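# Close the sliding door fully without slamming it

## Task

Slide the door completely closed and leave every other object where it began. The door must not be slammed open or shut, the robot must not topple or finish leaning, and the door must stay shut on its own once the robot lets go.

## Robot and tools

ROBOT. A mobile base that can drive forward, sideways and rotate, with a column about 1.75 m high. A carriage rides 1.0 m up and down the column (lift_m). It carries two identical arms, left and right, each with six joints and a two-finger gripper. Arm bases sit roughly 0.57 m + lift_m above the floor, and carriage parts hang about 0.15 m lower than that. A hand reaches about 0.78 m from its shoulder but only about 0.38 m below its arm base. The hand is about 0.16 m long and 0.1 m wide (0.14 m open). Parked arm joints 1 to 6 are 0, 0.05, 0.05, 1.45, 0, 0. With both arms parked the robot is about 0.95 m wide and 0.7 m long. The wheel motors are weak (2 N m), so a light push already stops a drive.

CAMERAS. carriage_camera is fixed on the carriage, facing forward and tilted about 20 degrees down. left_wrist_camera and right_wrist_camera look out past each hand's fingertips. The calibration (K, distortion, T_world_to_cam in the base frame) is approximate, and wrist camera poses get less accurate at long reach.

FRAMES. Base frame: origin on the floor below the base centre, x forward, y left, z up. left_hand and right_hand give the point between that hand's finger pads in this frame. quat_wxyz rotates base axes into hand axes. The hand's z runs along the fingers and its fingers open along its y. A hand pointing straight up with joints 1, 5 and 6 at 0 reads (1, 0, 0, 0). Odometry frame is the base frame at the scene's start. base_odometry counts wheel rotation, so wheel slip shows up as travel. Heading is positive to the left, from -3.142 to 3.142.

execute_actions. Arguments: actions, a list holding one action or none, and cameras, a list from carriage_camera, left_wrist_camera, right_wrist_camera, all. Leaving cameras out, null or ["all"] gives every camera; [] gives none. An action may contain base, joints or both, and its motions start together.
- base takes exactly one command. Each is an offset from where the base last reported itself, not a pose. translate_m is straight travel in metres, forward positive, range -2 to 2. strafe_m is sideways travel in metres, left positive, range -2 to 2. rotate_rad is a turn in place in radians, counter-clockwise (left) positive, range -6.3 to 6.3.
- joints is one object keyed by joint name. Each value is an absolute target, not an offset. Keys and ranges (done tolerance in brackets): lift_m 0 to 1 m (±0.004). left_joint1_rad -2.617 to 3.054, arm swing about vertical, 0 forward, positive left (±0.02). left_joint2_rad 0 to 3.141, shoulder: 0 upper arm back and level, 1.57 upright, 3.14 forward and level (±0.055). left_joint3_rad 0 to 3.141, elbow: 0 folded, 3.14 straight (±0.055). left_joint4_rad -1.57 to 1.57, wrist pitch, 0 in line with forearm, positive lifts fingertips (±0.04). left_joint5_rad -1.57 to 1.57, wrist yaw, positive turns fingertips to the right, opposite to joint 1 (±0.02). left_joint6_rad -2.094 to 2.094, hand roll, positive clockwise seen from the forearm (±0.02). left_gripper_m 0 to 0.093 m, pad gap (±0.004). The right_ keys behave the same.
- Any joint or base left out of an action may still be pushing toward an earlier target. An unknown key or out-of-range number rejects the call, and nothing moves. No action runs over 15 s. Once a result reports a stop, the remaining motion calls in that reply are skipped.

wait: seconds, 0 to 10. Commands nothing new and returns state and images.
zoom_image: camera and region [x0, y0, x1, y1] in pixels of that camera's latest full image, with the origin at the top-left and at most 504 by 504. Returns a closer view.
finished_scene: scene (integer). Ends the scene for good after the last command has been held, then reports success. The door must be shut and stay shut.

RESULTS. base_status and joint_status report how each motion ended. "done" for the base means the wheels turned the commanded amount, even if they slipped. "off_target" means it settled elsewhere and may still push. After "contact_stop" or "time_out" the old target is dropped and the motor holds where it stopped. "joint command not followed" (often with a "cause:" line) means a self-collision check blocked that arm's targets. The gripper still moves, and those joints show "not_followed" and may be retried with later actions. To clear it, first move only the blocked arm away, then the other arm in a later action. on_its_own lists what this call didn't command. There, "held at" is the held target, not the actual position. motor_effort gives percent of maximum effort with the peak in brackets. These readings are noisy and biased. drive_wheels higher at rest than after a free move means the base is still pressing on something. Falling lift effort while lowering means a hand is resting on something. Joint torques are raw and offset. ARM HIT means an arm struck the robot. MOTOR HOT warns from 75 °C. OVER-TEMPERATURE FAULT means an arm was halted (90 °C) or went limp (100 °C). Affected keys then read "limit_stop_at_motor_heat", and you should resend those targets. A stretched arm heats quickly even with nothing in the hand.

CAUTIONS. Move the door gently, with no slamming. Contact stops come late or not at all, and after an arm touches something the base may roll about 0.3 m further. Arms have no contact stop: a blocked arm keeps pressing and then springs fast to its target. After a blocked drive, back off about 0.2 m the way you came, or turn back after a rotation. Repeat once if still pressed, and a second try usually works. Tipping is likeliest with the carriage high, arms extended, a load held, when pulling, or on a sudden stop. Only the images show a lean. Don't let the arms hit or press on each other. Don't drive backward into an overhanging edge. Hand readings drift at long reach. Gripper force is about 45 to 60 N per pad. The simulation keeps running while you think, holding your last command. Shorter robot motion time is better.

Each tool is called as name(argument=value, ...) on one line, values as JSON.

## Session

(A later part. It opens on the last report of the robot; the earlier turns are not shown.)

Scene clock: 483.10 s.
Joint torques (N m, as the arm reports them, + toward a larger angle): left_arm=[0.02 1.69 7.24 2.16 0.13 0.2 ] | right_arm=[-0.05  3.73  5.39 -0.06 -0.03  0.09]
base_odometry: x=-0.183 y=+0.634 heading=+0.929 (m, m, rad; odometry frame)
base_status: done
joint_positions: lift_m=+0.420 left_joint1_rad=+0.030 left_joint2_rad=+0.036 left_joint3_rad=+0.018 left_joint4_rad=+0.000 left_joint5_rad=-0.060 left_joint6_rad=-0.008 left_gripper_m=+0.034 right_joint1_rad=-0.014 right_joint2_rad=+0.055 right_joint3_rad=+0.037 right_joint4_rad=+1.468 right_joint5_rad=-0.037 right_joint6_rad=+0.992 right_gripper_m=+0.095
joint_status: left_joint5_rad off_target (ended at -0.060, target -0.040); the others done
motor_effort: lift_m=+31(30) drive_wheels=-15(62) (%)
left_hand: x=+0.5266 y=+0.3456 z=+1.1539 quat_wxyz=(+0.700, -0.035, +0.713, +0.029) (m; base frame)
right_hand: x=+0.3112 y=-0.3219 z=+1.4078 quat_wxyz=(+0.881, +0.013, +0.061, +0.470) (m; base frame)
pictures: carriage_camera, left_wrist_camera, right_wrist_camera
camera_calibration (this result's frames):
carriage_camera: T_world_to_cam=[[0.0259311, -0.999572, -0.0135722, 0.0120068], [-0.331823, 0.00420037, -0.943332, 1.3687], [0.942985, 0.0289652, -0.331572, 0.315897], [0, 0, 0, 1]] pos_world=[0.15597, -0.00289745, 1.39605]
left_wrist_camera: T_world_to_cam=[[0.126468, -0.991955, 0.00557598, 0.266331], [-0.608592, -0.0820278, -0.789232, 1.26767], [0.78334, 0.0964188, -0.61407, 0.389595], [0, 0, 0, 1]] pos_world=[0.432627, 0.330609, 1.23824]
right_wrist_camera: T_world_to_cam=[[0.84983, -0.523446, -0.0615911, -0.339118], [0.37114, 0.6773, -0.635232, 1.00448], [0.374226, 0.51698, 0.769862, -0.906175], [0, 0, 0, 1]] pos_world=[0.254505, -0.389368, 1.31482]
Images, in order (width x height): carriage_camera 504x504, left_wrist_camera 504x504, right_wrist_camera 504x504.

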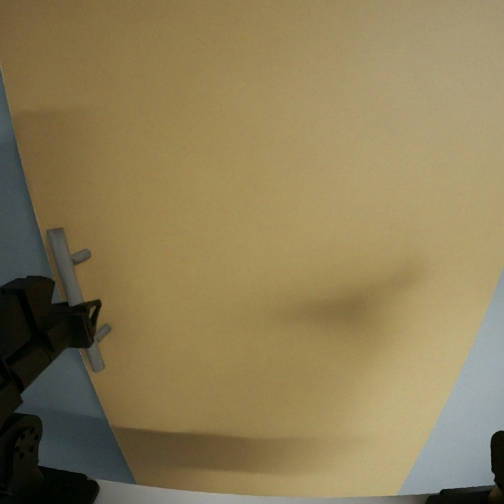

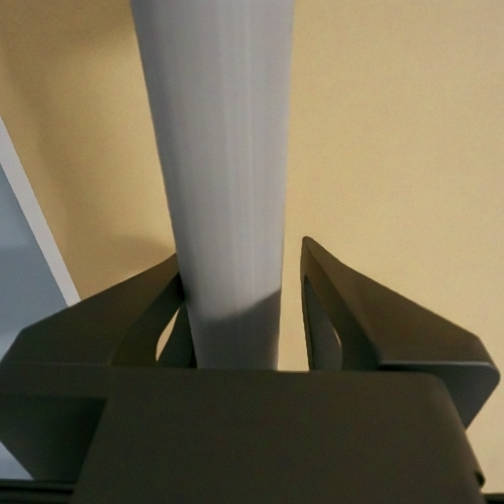

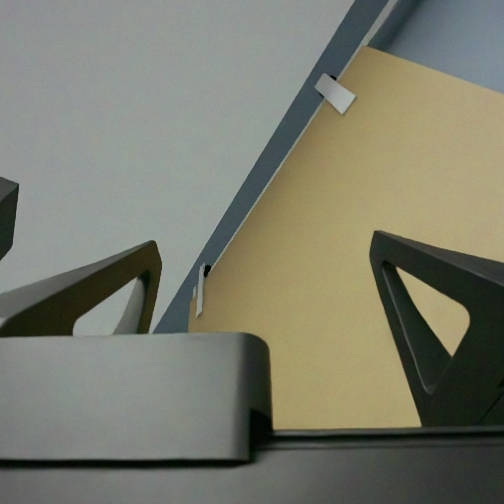

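execute_actions(actions=[{"base": {"strafe_m": 0.045}, "joints": {"left_joint1_rad": 0.0, "left_joint5_rad": -0.08}}])

Scene clock: 498.30 s.
Joint torques (N m, as the arm reports them, + toward a larger angle): left_arm=[ 1.25  1.71  7.23  2.18 -0.69  0.21] | right_arm=[-0.04  3.78  5.43 -0.06 -0.02  0.08]
base_odometry: x=-0.219 y=+0.661 heading=+0.930 (m, m, rad; odometry frame)
base_status: done
joint_positions: lift_m=+0.420 left_joint1_rad=-0.018 left_joint2_rad=+0.036 left_joint3_rad=+0.018 left_joint4_rad=+0.000 left_joint5_rad=-0.022 left_joint6_rad=-0.007 left_gripper_m=+0.034 right_joint1_rad=-0.014 right_joint2_rad=+0.055 right_joint3_rad=+0.037 right_joint4_rad=+1.467 right_joint5_rad=-0.037 right_joint6_rad=+0.992 right_gripper_m=+0.095
joint_status: left_joint5_rad off_target (ended at -0.022, target -0.080); the others done
motor_effort: lift_m=+31(31) drive_wheels=+11(55) (%)
left_hand: x=+0.5274 y=+0.3271 z=+1.1539 quat_wxyz=(+0.700, -0.004, +0.714, -0.001) (m; base frame)
right_hand: x=+0.3114 y=-0.3219 z=+1.4078 quat_wxyz=(+0.881, +0.013, +0.062, +0.470) (m; base frame)
pictures: carriage_camera, left_wrist_camera, right_wrist_camera
camera_calibration (this result's frames):
carriage_camera: T_world_to_cam=[[0.0259311, -0.999572, -0.0135722, 0.0120068], [-0.331823, 0.00420037, -0.943332, 1.3687], [0.942985, 0.0289652, -0.331572, 0.315897], [0, 0, 0, 1]] pos_world=[0.15597, -0.00289745, 1.39605]
left_wrist_camera: T_world_to_cam=[[0.0402027, -0.999174, 0.00593441, 0.295303], [-0.613429, -0.0293692, -0.789204, 1.25188], [0.788726, 0.0280878, -0.614103, 0.41036], [0, 0, 0, 1]] pos_world=[0.432407, 0.320299, 1.23824]
right_wrist_camera: T_world_to_cam=[[0.849782, -0.523446, -0.0622451, -0.338343], [0.370655, 0.677307, -0.635507, 1.00494], [0.374813, 0.516972, 0.769582, -0.906017], [0, 0, 0, 1]] pos_world=[0.25462, -0.38937, 1.31484]
Images, in order (width x height): carriage_camera 504x504, left_wrist_camera 504x504, right_wrist_camera 504x504.

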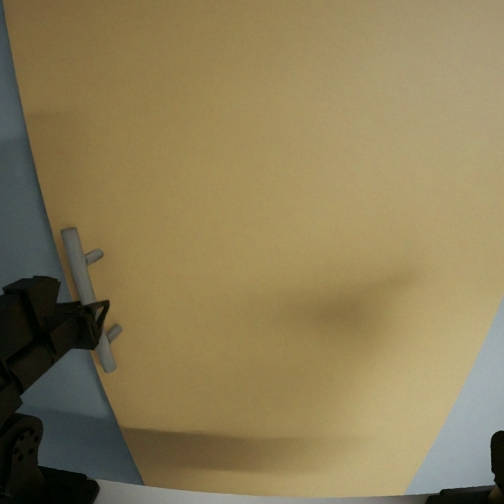

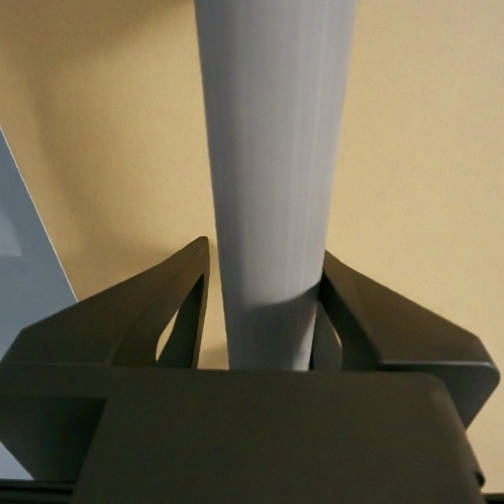

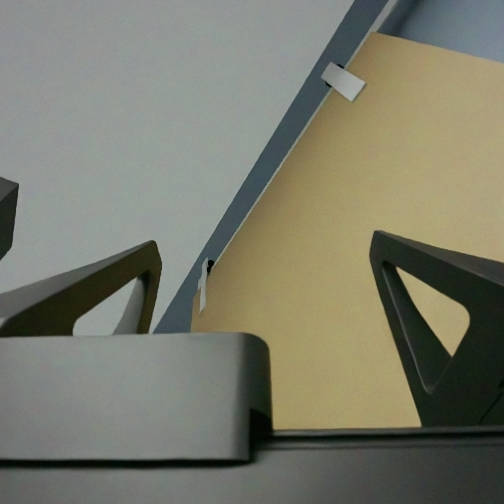

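execute_actions(actions=[{"joints": {"left_joint1_rad": 0.08}}])

Scene clock: 506.93 s.
Joint torques (N m, as the arm reports them, + toward a larger angle): left_arm=[ 1.36  1.73  7.21  2.17 -0.77  0.22] | right_arm=[-0.03  3.78  5.4  -0.03 -0.02  0.09]
base_odometry: x=-0.219 y=+0.661 heading=+0.929 (m, m, rad; odometry frame)
base_status: not commanded
joint_positions: lift_m=+0.420 left_joint1_rad=+0.060 left_joint2_rad=+0.036 left_joint3_rad=+0.018 left_joint4_rad=-0.001 left_joint5_rad=-0.011 left_joint6_rad=-0.007 left_gripper_m=+0.034 right_joint1_rad=-0.014 right_joint2_rad=+0.055 right_joint3_rad=+0.037 right_joint4_rad=+1.467 right_joint5_rad=-0.037 right_joint6_rad=+0.992 right_gripper_m=+0.095
joint_status: left_joint1_rad off_target (ended at +0.060, target +0.080)
motor_effort: lift_m=+31(31) drive_wheels=+12(12) (%)
left_hand: x=+0.5268 y=+0.3445 z=+1.1538 quat_wxyz=(+0.700, -0.028, +0.713, +0.022) (m; base frame)
right_hand: x=+0.3114 y=-0.3219 z=+1.4078 quat_wxyz=(+0.881, +0.013, +0.062, +0.470) (m; base frame)
pictures: carriage_camera, left_wrist_camera, right_wrist_camera
camera_calibration (this result's frames):
carriage_camera: T_world_to_cam=[[0.0259311, -0.999572, -0.0135722, 0.0120068], [-0.331823, 0.00420037, -0.943332, 1.3687], [0.942985, 0.0289652, -0.331572, 0.315897], [0, 0, 0, 1]] pos_world=[0.15597, -0.00289745, 1.39605]
left_wrist_camera: T_world_to_cam=[[0.10715, -0.994224, 0.00612165, 0.27558], [-0.610368, -0.0706388, -0.788962, 1.26431], [0.784837, 0.080801, -0.614412, 0.394494], [0, 0, 0, 1]] pos_world=[0.432551, 0.331422, 1.23818]
right_wrist_camera: T_world_to_cam=[[0.849782, -0.523446, -0.0622451, -0.338343], [0.370655, 0.677307, -0.635507, 1.00494], [0.374813, 0.516972, 0.769582, -0.906017], [0, 0, 0, 1]] pos_world=[0.25462, -0.38937, 1.31484]
Images, in order (width x height): carriage_camera 504x504, left_wrist_camera 504x504, right_wrist_camera 504x504.

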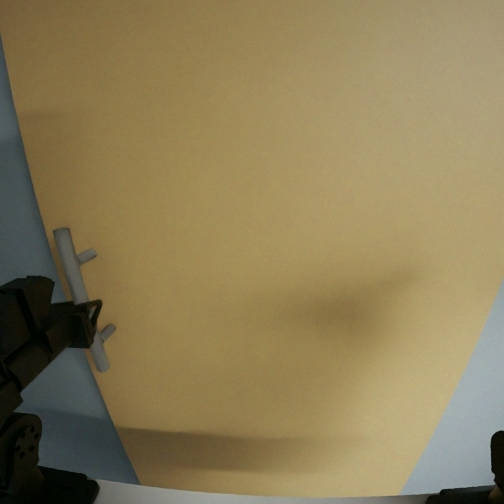

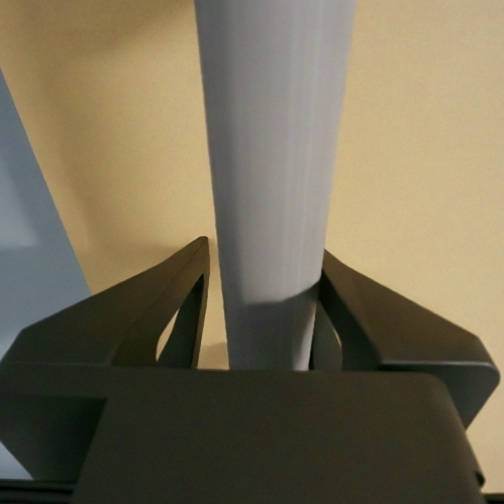

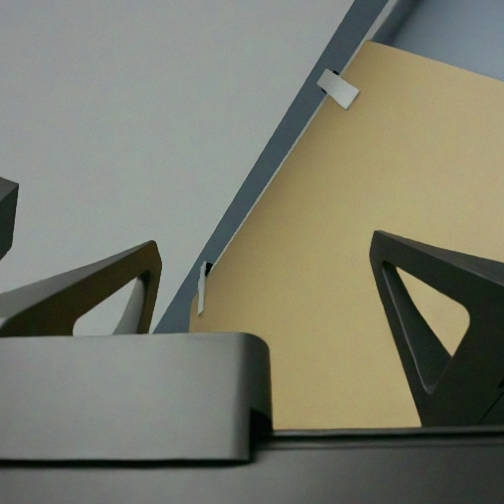

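execute_actions(actions=[{"joints": {"left_joint1_rad": 0.12, "left_joint5_rad": -0.17}}])

Scene clock: 513.13 s.
Joint torques (N m, as the arm reports them, + toward a larger angle): left_arm=[ 2.46  1.71  7.23  2.17 -1.45  0.21] | right_arm=[-0.03  3.73  5.41 -0.01 -0.01  0.09]
base_odometry: x=-0.219 y=+0.661 heading=+0.929 (m, m, rad; odometry frame)
base_status: not commanded
joint_positions: lift_m=+0.420 left_joint1_rad=+0.084 left_joint2_rad=+0.036 left_joint3_rad=+0.018 left_joint4_rad=-0.002 left_joint5_rad=-0.029 left_joint6_rad=-0.008 left_gripper_m=+0.034 right_joint1_rad=-0.014 right_joint2_rad=+0.055 right_joint3_rad=+0.037 right_joint4_rad=+1.467 right_joint5_rad=-0.037 right_joint6_rad=+0.992 right_gripper_m=+0.095
joint_status: left_joint1_rad off_target (ended at +0.084, target +0.120); left_joint5_rad off_target (ended at -0.030, target -0.170)
motor_effort: lift_m=+31(30) drive_wheels=+14(14) (%)
left_hand: x=+0.5260 y=+0.3537 z=+1.1536 quat_wxyz=(+0.699, -0.043, +0.713, +0.037) (m; base frame)
right_hand: x=+0.3114 y=-0.3219 z=+1.4078 quat_wxyz=(+0.881, +0.013, +0.062, +0.470) (m; base frame)
pictures: carriage_camera, left_wrist_camera, right_wrist_camera
camera_calibration (this result's frames):
carriage_camera: T_world_to_cam=[[0.0259311, -0.999572, -0.0135722, 0.0120068], [-0.331823, 0.00420037, -0.943332, 1.3687], [0.942985, 0.0289652, -0.331572, 0.315897], [0, 0, 0, 1]] pos_world=[0.15597, -0.00289745, 1.39605]
left_wrist_camera: T_world_to_cam=[[0.149526, -0.988739, 0.00609361, 0.260586], [-0.607385, -0.0967141, -0.788498, 1.27143], [0.780208, 0.1142, -0.615007, 0.385586], [0, 0, 0, 1]] pos_world=[0.432446, 0.336583, 1.23807]
right_wrist_camera: T_world_to_cam=[[0.849782, -0.523446, -0.0622451, -0.338343], [0.370655, 0.677307, -0.635507, 1.00494], [0.374813, 0.516972, 0.769582, -0.906017], [0, 0, 0, 1]] pos_world=[0.25462, -0.38937, 1.31484]
Images, in order (width x height): carriage_camera 504x504, left_wrist_camera 504x504, right_wrist_camera 504x504.

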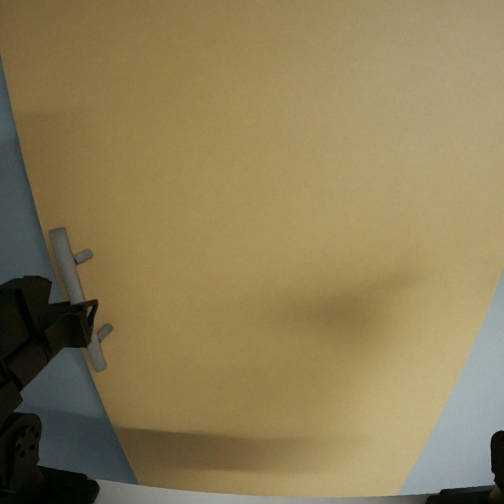

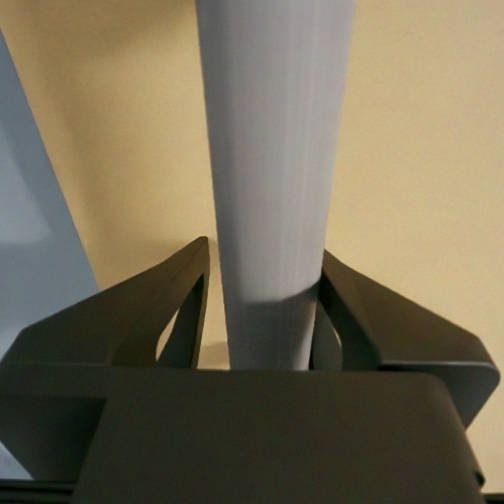

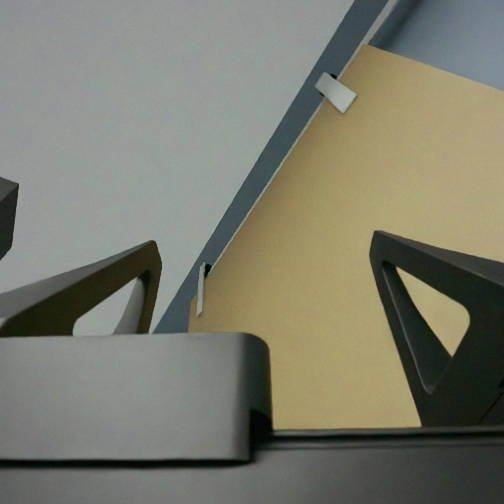

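execute_actions(actions=[])

zoom_image(camera="right_wrist_camera", region=[165, 250, 235, 330])

Scene clock: 516.60 s.
Joint torques (N m, as the arm reports them, + toward a larger angle): left_arm=[ 2.46  1.73  7.22  2.17 -1.48  0.21] | right_arm=[-0.05  3.72  5.41 -0.05 -0.02  0.09]
base_odometry: x=-0.219 y=+0.661 heading=+0.929 (m, m, rad; odometry frame)
base_status: not commanded
joint_positions: lift_m=+0.420 left_joint1_rad=+0.084 left_joint2_rad=+0.036 left_joint3_rad=+0.018 left_joint4_rad=-0.002 left_joint5_rad=-0.029 left_joint6_rad=-0.008 left_gripper_m=+0.034 right_joint1_rad=-0.014 right_joint2_rad=+0.055 right_joint3_rad=+0.037 right_joint4_rad=+1.467 right_joint5_rad=-0.037 right_joint6_rad=+0.992 right_gripper_m=+0.095
joint_status: left_joint1_rad off_target (ended at +0.084, target +0.120); left_joint5_rad off_target (ended at -0.030, target -0.170)
motor_effort: lift_m=+30(30) drive_wheels=+15(14) (%)
left_hand: x=+0.5260 y=+0.3537 z=+1.1536 quat_wxyz=(+0.699, -0.043, +0.713, +0.037) (m; base frame)
right_hand: x=+0.3114 y=-0.3219 z=+1.4078 quat_wxyz=(+0.881, +0.013, +0.062, +0.470) (m; base frame)
pictures: carriage_camera, left_wrist_camera, right_wrist_camera
camera_calibration (this result's frames):
carriage_camera: T_world_to_cam=[[0.0259311, -0.999572, -0.0135722, 0.0120068], [-0.331823, 0.00420037, -0.943332, 1.3687], [0.942985, 0.0289652, -0.331572, 0.315897], [0, 0, 0, 1]] pos_world=[0.15597, -0.00289745, 1.39605]
left_wrist_camera: T_world_to_cam=[[0.149526, -0.988739, 0.00609361, 0.260586], [-0.607385, -0.0967141, -0.788498, 1.27143], [0.780208, 0.1142, -0.615007, 0.385586], [0, 0, 0, 1]] pos_world=[0.432446, 0.336583, 1.23807]
right_wrist_camera: T_world_to_cam=[[0.849782, -0.523446, -0.0622451, -0.338343], [0.370655, 0.677307, -0.635507, 1.00494], [0.374813, 0.516972, 0.769582, -0.906017], [0, 0, 0, 1]] pos_world=[0.25462, -0.38937, 1.31484]
Images, in order (width x height): carriage_camera 504x504, left_wrist_camera 504x504, right_wrist_camera 504x504.

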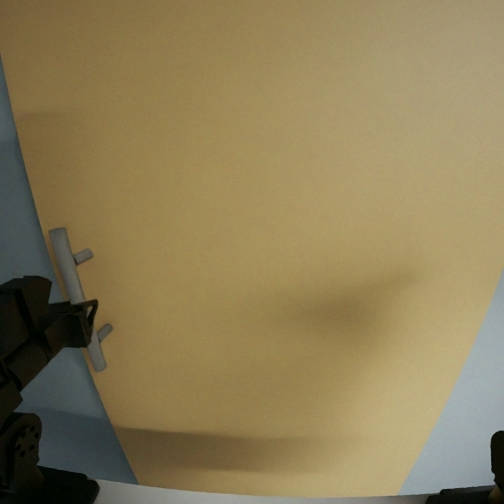

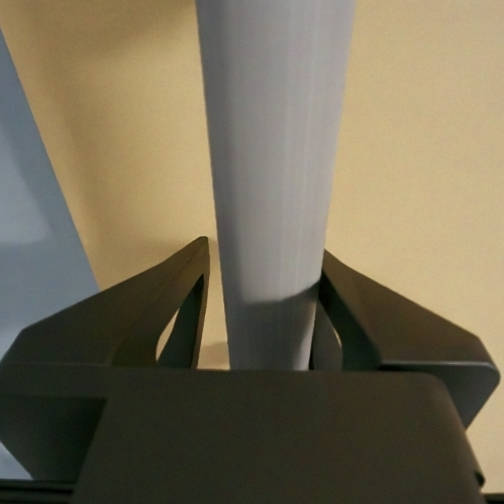

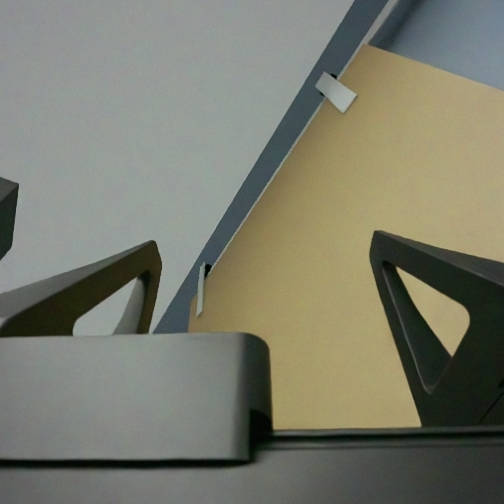

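Region (165, 250, 235, 330) of right_wrist_camera's 504x504 image, scaled by 6.300, with more detail than that image has; it fills the left 441 columns of this view, and the rest is white.

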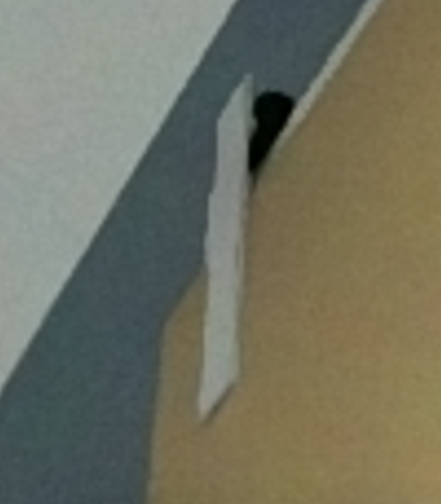

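execute_actions(actions=[{"base": {"translate_m": -0.12}, "joints": {"left_joint1_rad": 0.084, "left_joint5_rad": -0.03, "left_gripper_m": 0.093, "left_joint4_rad": 1.45}}])

Scene clock: 546.80 s.
Joint torques (N m, as the arm reports them, + toward a larger angle): left_arm=[-0.01  3.78  5.34 -0.2  -0.13  0.22] | right_arm=[-0.05  3.68  5.31 -0.03 -0.02  0.09]
base_odometry: x=-0.291 y=+0.565 heading=+0.929 (m, m, rad; odometry frame)
base_status: done
joint_positions: lift_m=+0.420 left_joint1_rad=+0.084 left_joint2_rad=+0.036 left_joint3_rad=+0.018 left_joint4_rad=+1.448 left_joint5_rad=-0.023 left_joint6_rad=-0.007 left_gripper_m=+0.093 right_joint1_rad=-0.014 right_joint2_rad=+0.055 right_joint3_rad=+0.037 right_joint4_rad=+1.466 right_joint5_rad=-0.037 right_joint6_rad=+0.992 right_gripper_m=+0.095
joint_status: all done
motor_effort: lift_m=+31(30) drive_wheels=-1(41) (%)
left_hand: x=+0.3158 y=+0.3348 z=+1.4020 quat_wxyz=(+0.997, -0.014, +0.070, +0.039) (m; base frame)
right_hand: x=+0.3118 y=-0.3219 z=+1.4078 quat_wxyz=(+0.880, +0.013, +0.062, +0.470) (m; base frame)
pictures: carriage_camera, left_wrist_camera, right_wrist_camera
camera_calibration (this result's frames):
carriage_camera: T_world_to_cam=[[0.0259311, -0.999572, -0.0135722, 0.0120068], [-0.331823, 0.00420037, -0.943332, 1.3687], [0.942985, 0.0289652, -0.331572, 0.315897], [0, 0, 0, 1]] pos_world=[0.15597, -0.00289745, 1.39605]
left_wrist_camera: T_world_to_cam=[[0.0852881, -0.994594, 0.0592377, 0.219525], [0.709457, 0.0188777, -0.704496, 0.765493], [0.699569, 0.102112, 0.707232, -1.11973], [0, 0, 0, 1]] pos_world=[0.22152, 0.318225, 1.31819]
right_wrist_camera: T_world_to_cam=[[0.849686, -0.523444, -0.063553, -0.336794], [0.369685, 0.677321, -0.636057, 1.00585], [0.375987, 0.516955, 0.76902, -0.9057], [0, 0, 0, 1]] pos_world=[0.25485, -0.389373, 1.31488]
Images, in order (width x height): carriage_camera 504x504, left_wrist_camera 504x504, right_wrist_camera 504x504.

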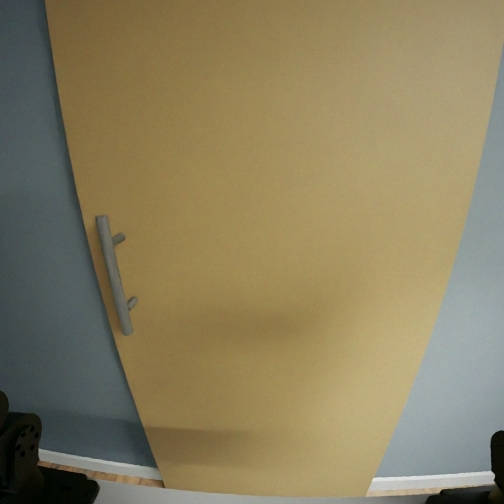

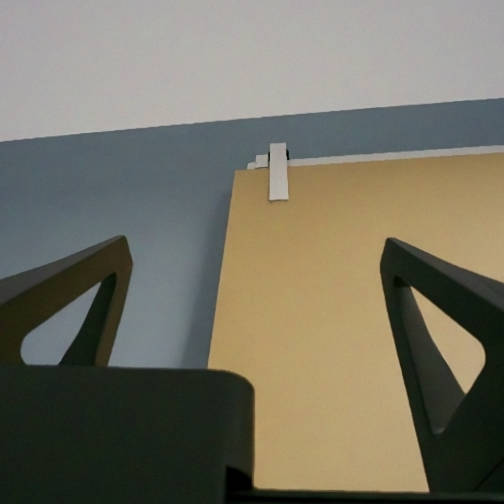

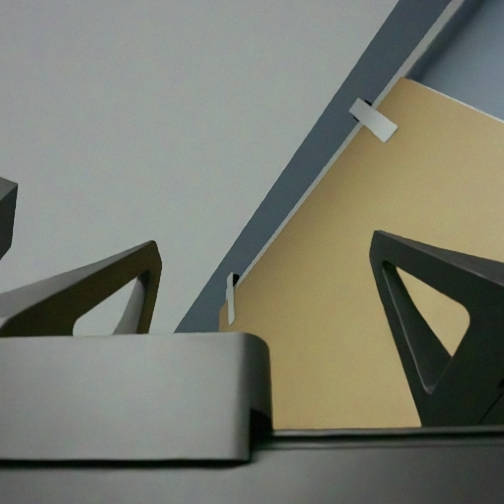

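zoom_image(camera="left_wrist_camera", region=[225, 130, 315, 210])

Region (225, 130, 315, 210) of left_wrist_camera's 504x504 image, scaled by 5.600, with more detail than that image has.

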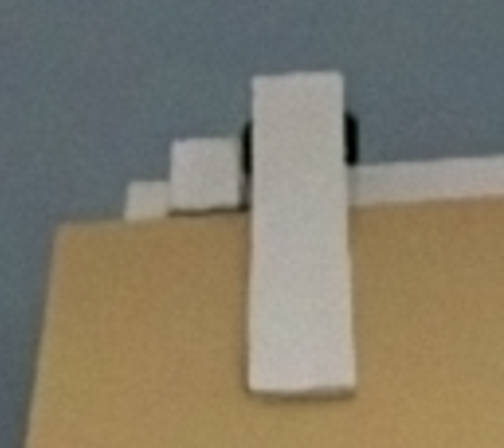

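execute_actions(actions=[], cameras=["left_wrist_camera"])

zoom_image(camera="left_wrist_camera", region=[225, 130, 315, 210])

Scene clock: 551.50 s.
Joint torques (N m, as the arm reports them, + toward a larger angle): left_arm=[-0.03  3.79  5.43 -0.22 -0.14  0.21] | right_arm=[-0.03  3.74  5.42 -0.04 -0.01  0.09]
base_odometry: x=-0.291 y=+0.565 heading=+0.929 (m, m, rad; odometry frame)
base_status: done
joint_positions: lift_m=+0.420 left_joint1_rad=+0.084 left_joint2_rad=+0.036 left_joint3_rad=+0.018 left_joint4_rad=+1.448 left_joint5_rad=-0.023 left_joint6_rad=-0.007 left_gripper_m=+0.093 right_joint1_rad=-0.014 right_joint2_rad=+0.055 right_joint3_rad=+0.037 right_joint4_rad=+1.466 right_joint5_rad=-0.037 right_joint6_rad=+0.992 right_gripper_m=+0.095
joint_status: all done
motor_effort: lift_m=+31(30) drive_wheels=-1(41) (%)
left_hand: x=+0.3158 y=+0.3348 z=+1.4020 quat_wxyz=(+0.997, -0.014, +0.070, +0.039) (m; base frame)
right_hand: x=+0.3118 y=-0.3219 z=+1.4078 quat_wxyz=(+0.880, +0.013, +0.062, +0.470) (m; base frame)
pictures: left_wrist_camera
camera_calibration (this result's frames):
left_wrist_camera: T_world_to_cam=[[0.0852881, -0.994594, 0.0592377, 0.219525], [0.709457, 0.0188777, -0.704496, 0.765493], [0.699569, 0.102112, 0.707232, -1.11973], [0, 0, 0, 1]] pos_world=[0.22152, 0.318225, 1.31819]
Images, in order (width x height): left_wrist_camera 504x504.

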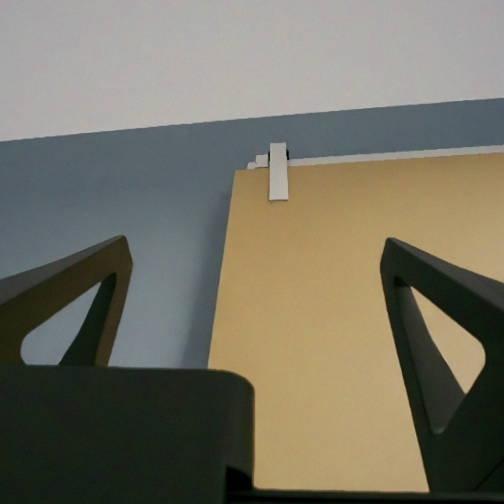

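Region (225, 130, 315, 210) of left_wrist_camera's 504x504 image, scaled by 5.600, with more detail than that image has.

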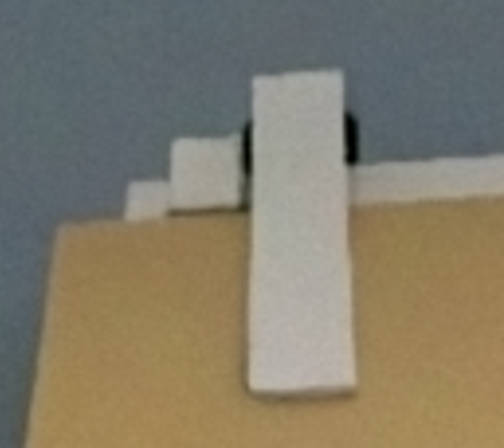

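The door's roller is resting against the rail stop and stays there with the hand released, so scene 1 is complete.

finished_scene(scene=1)

The scene is finished: the task was done.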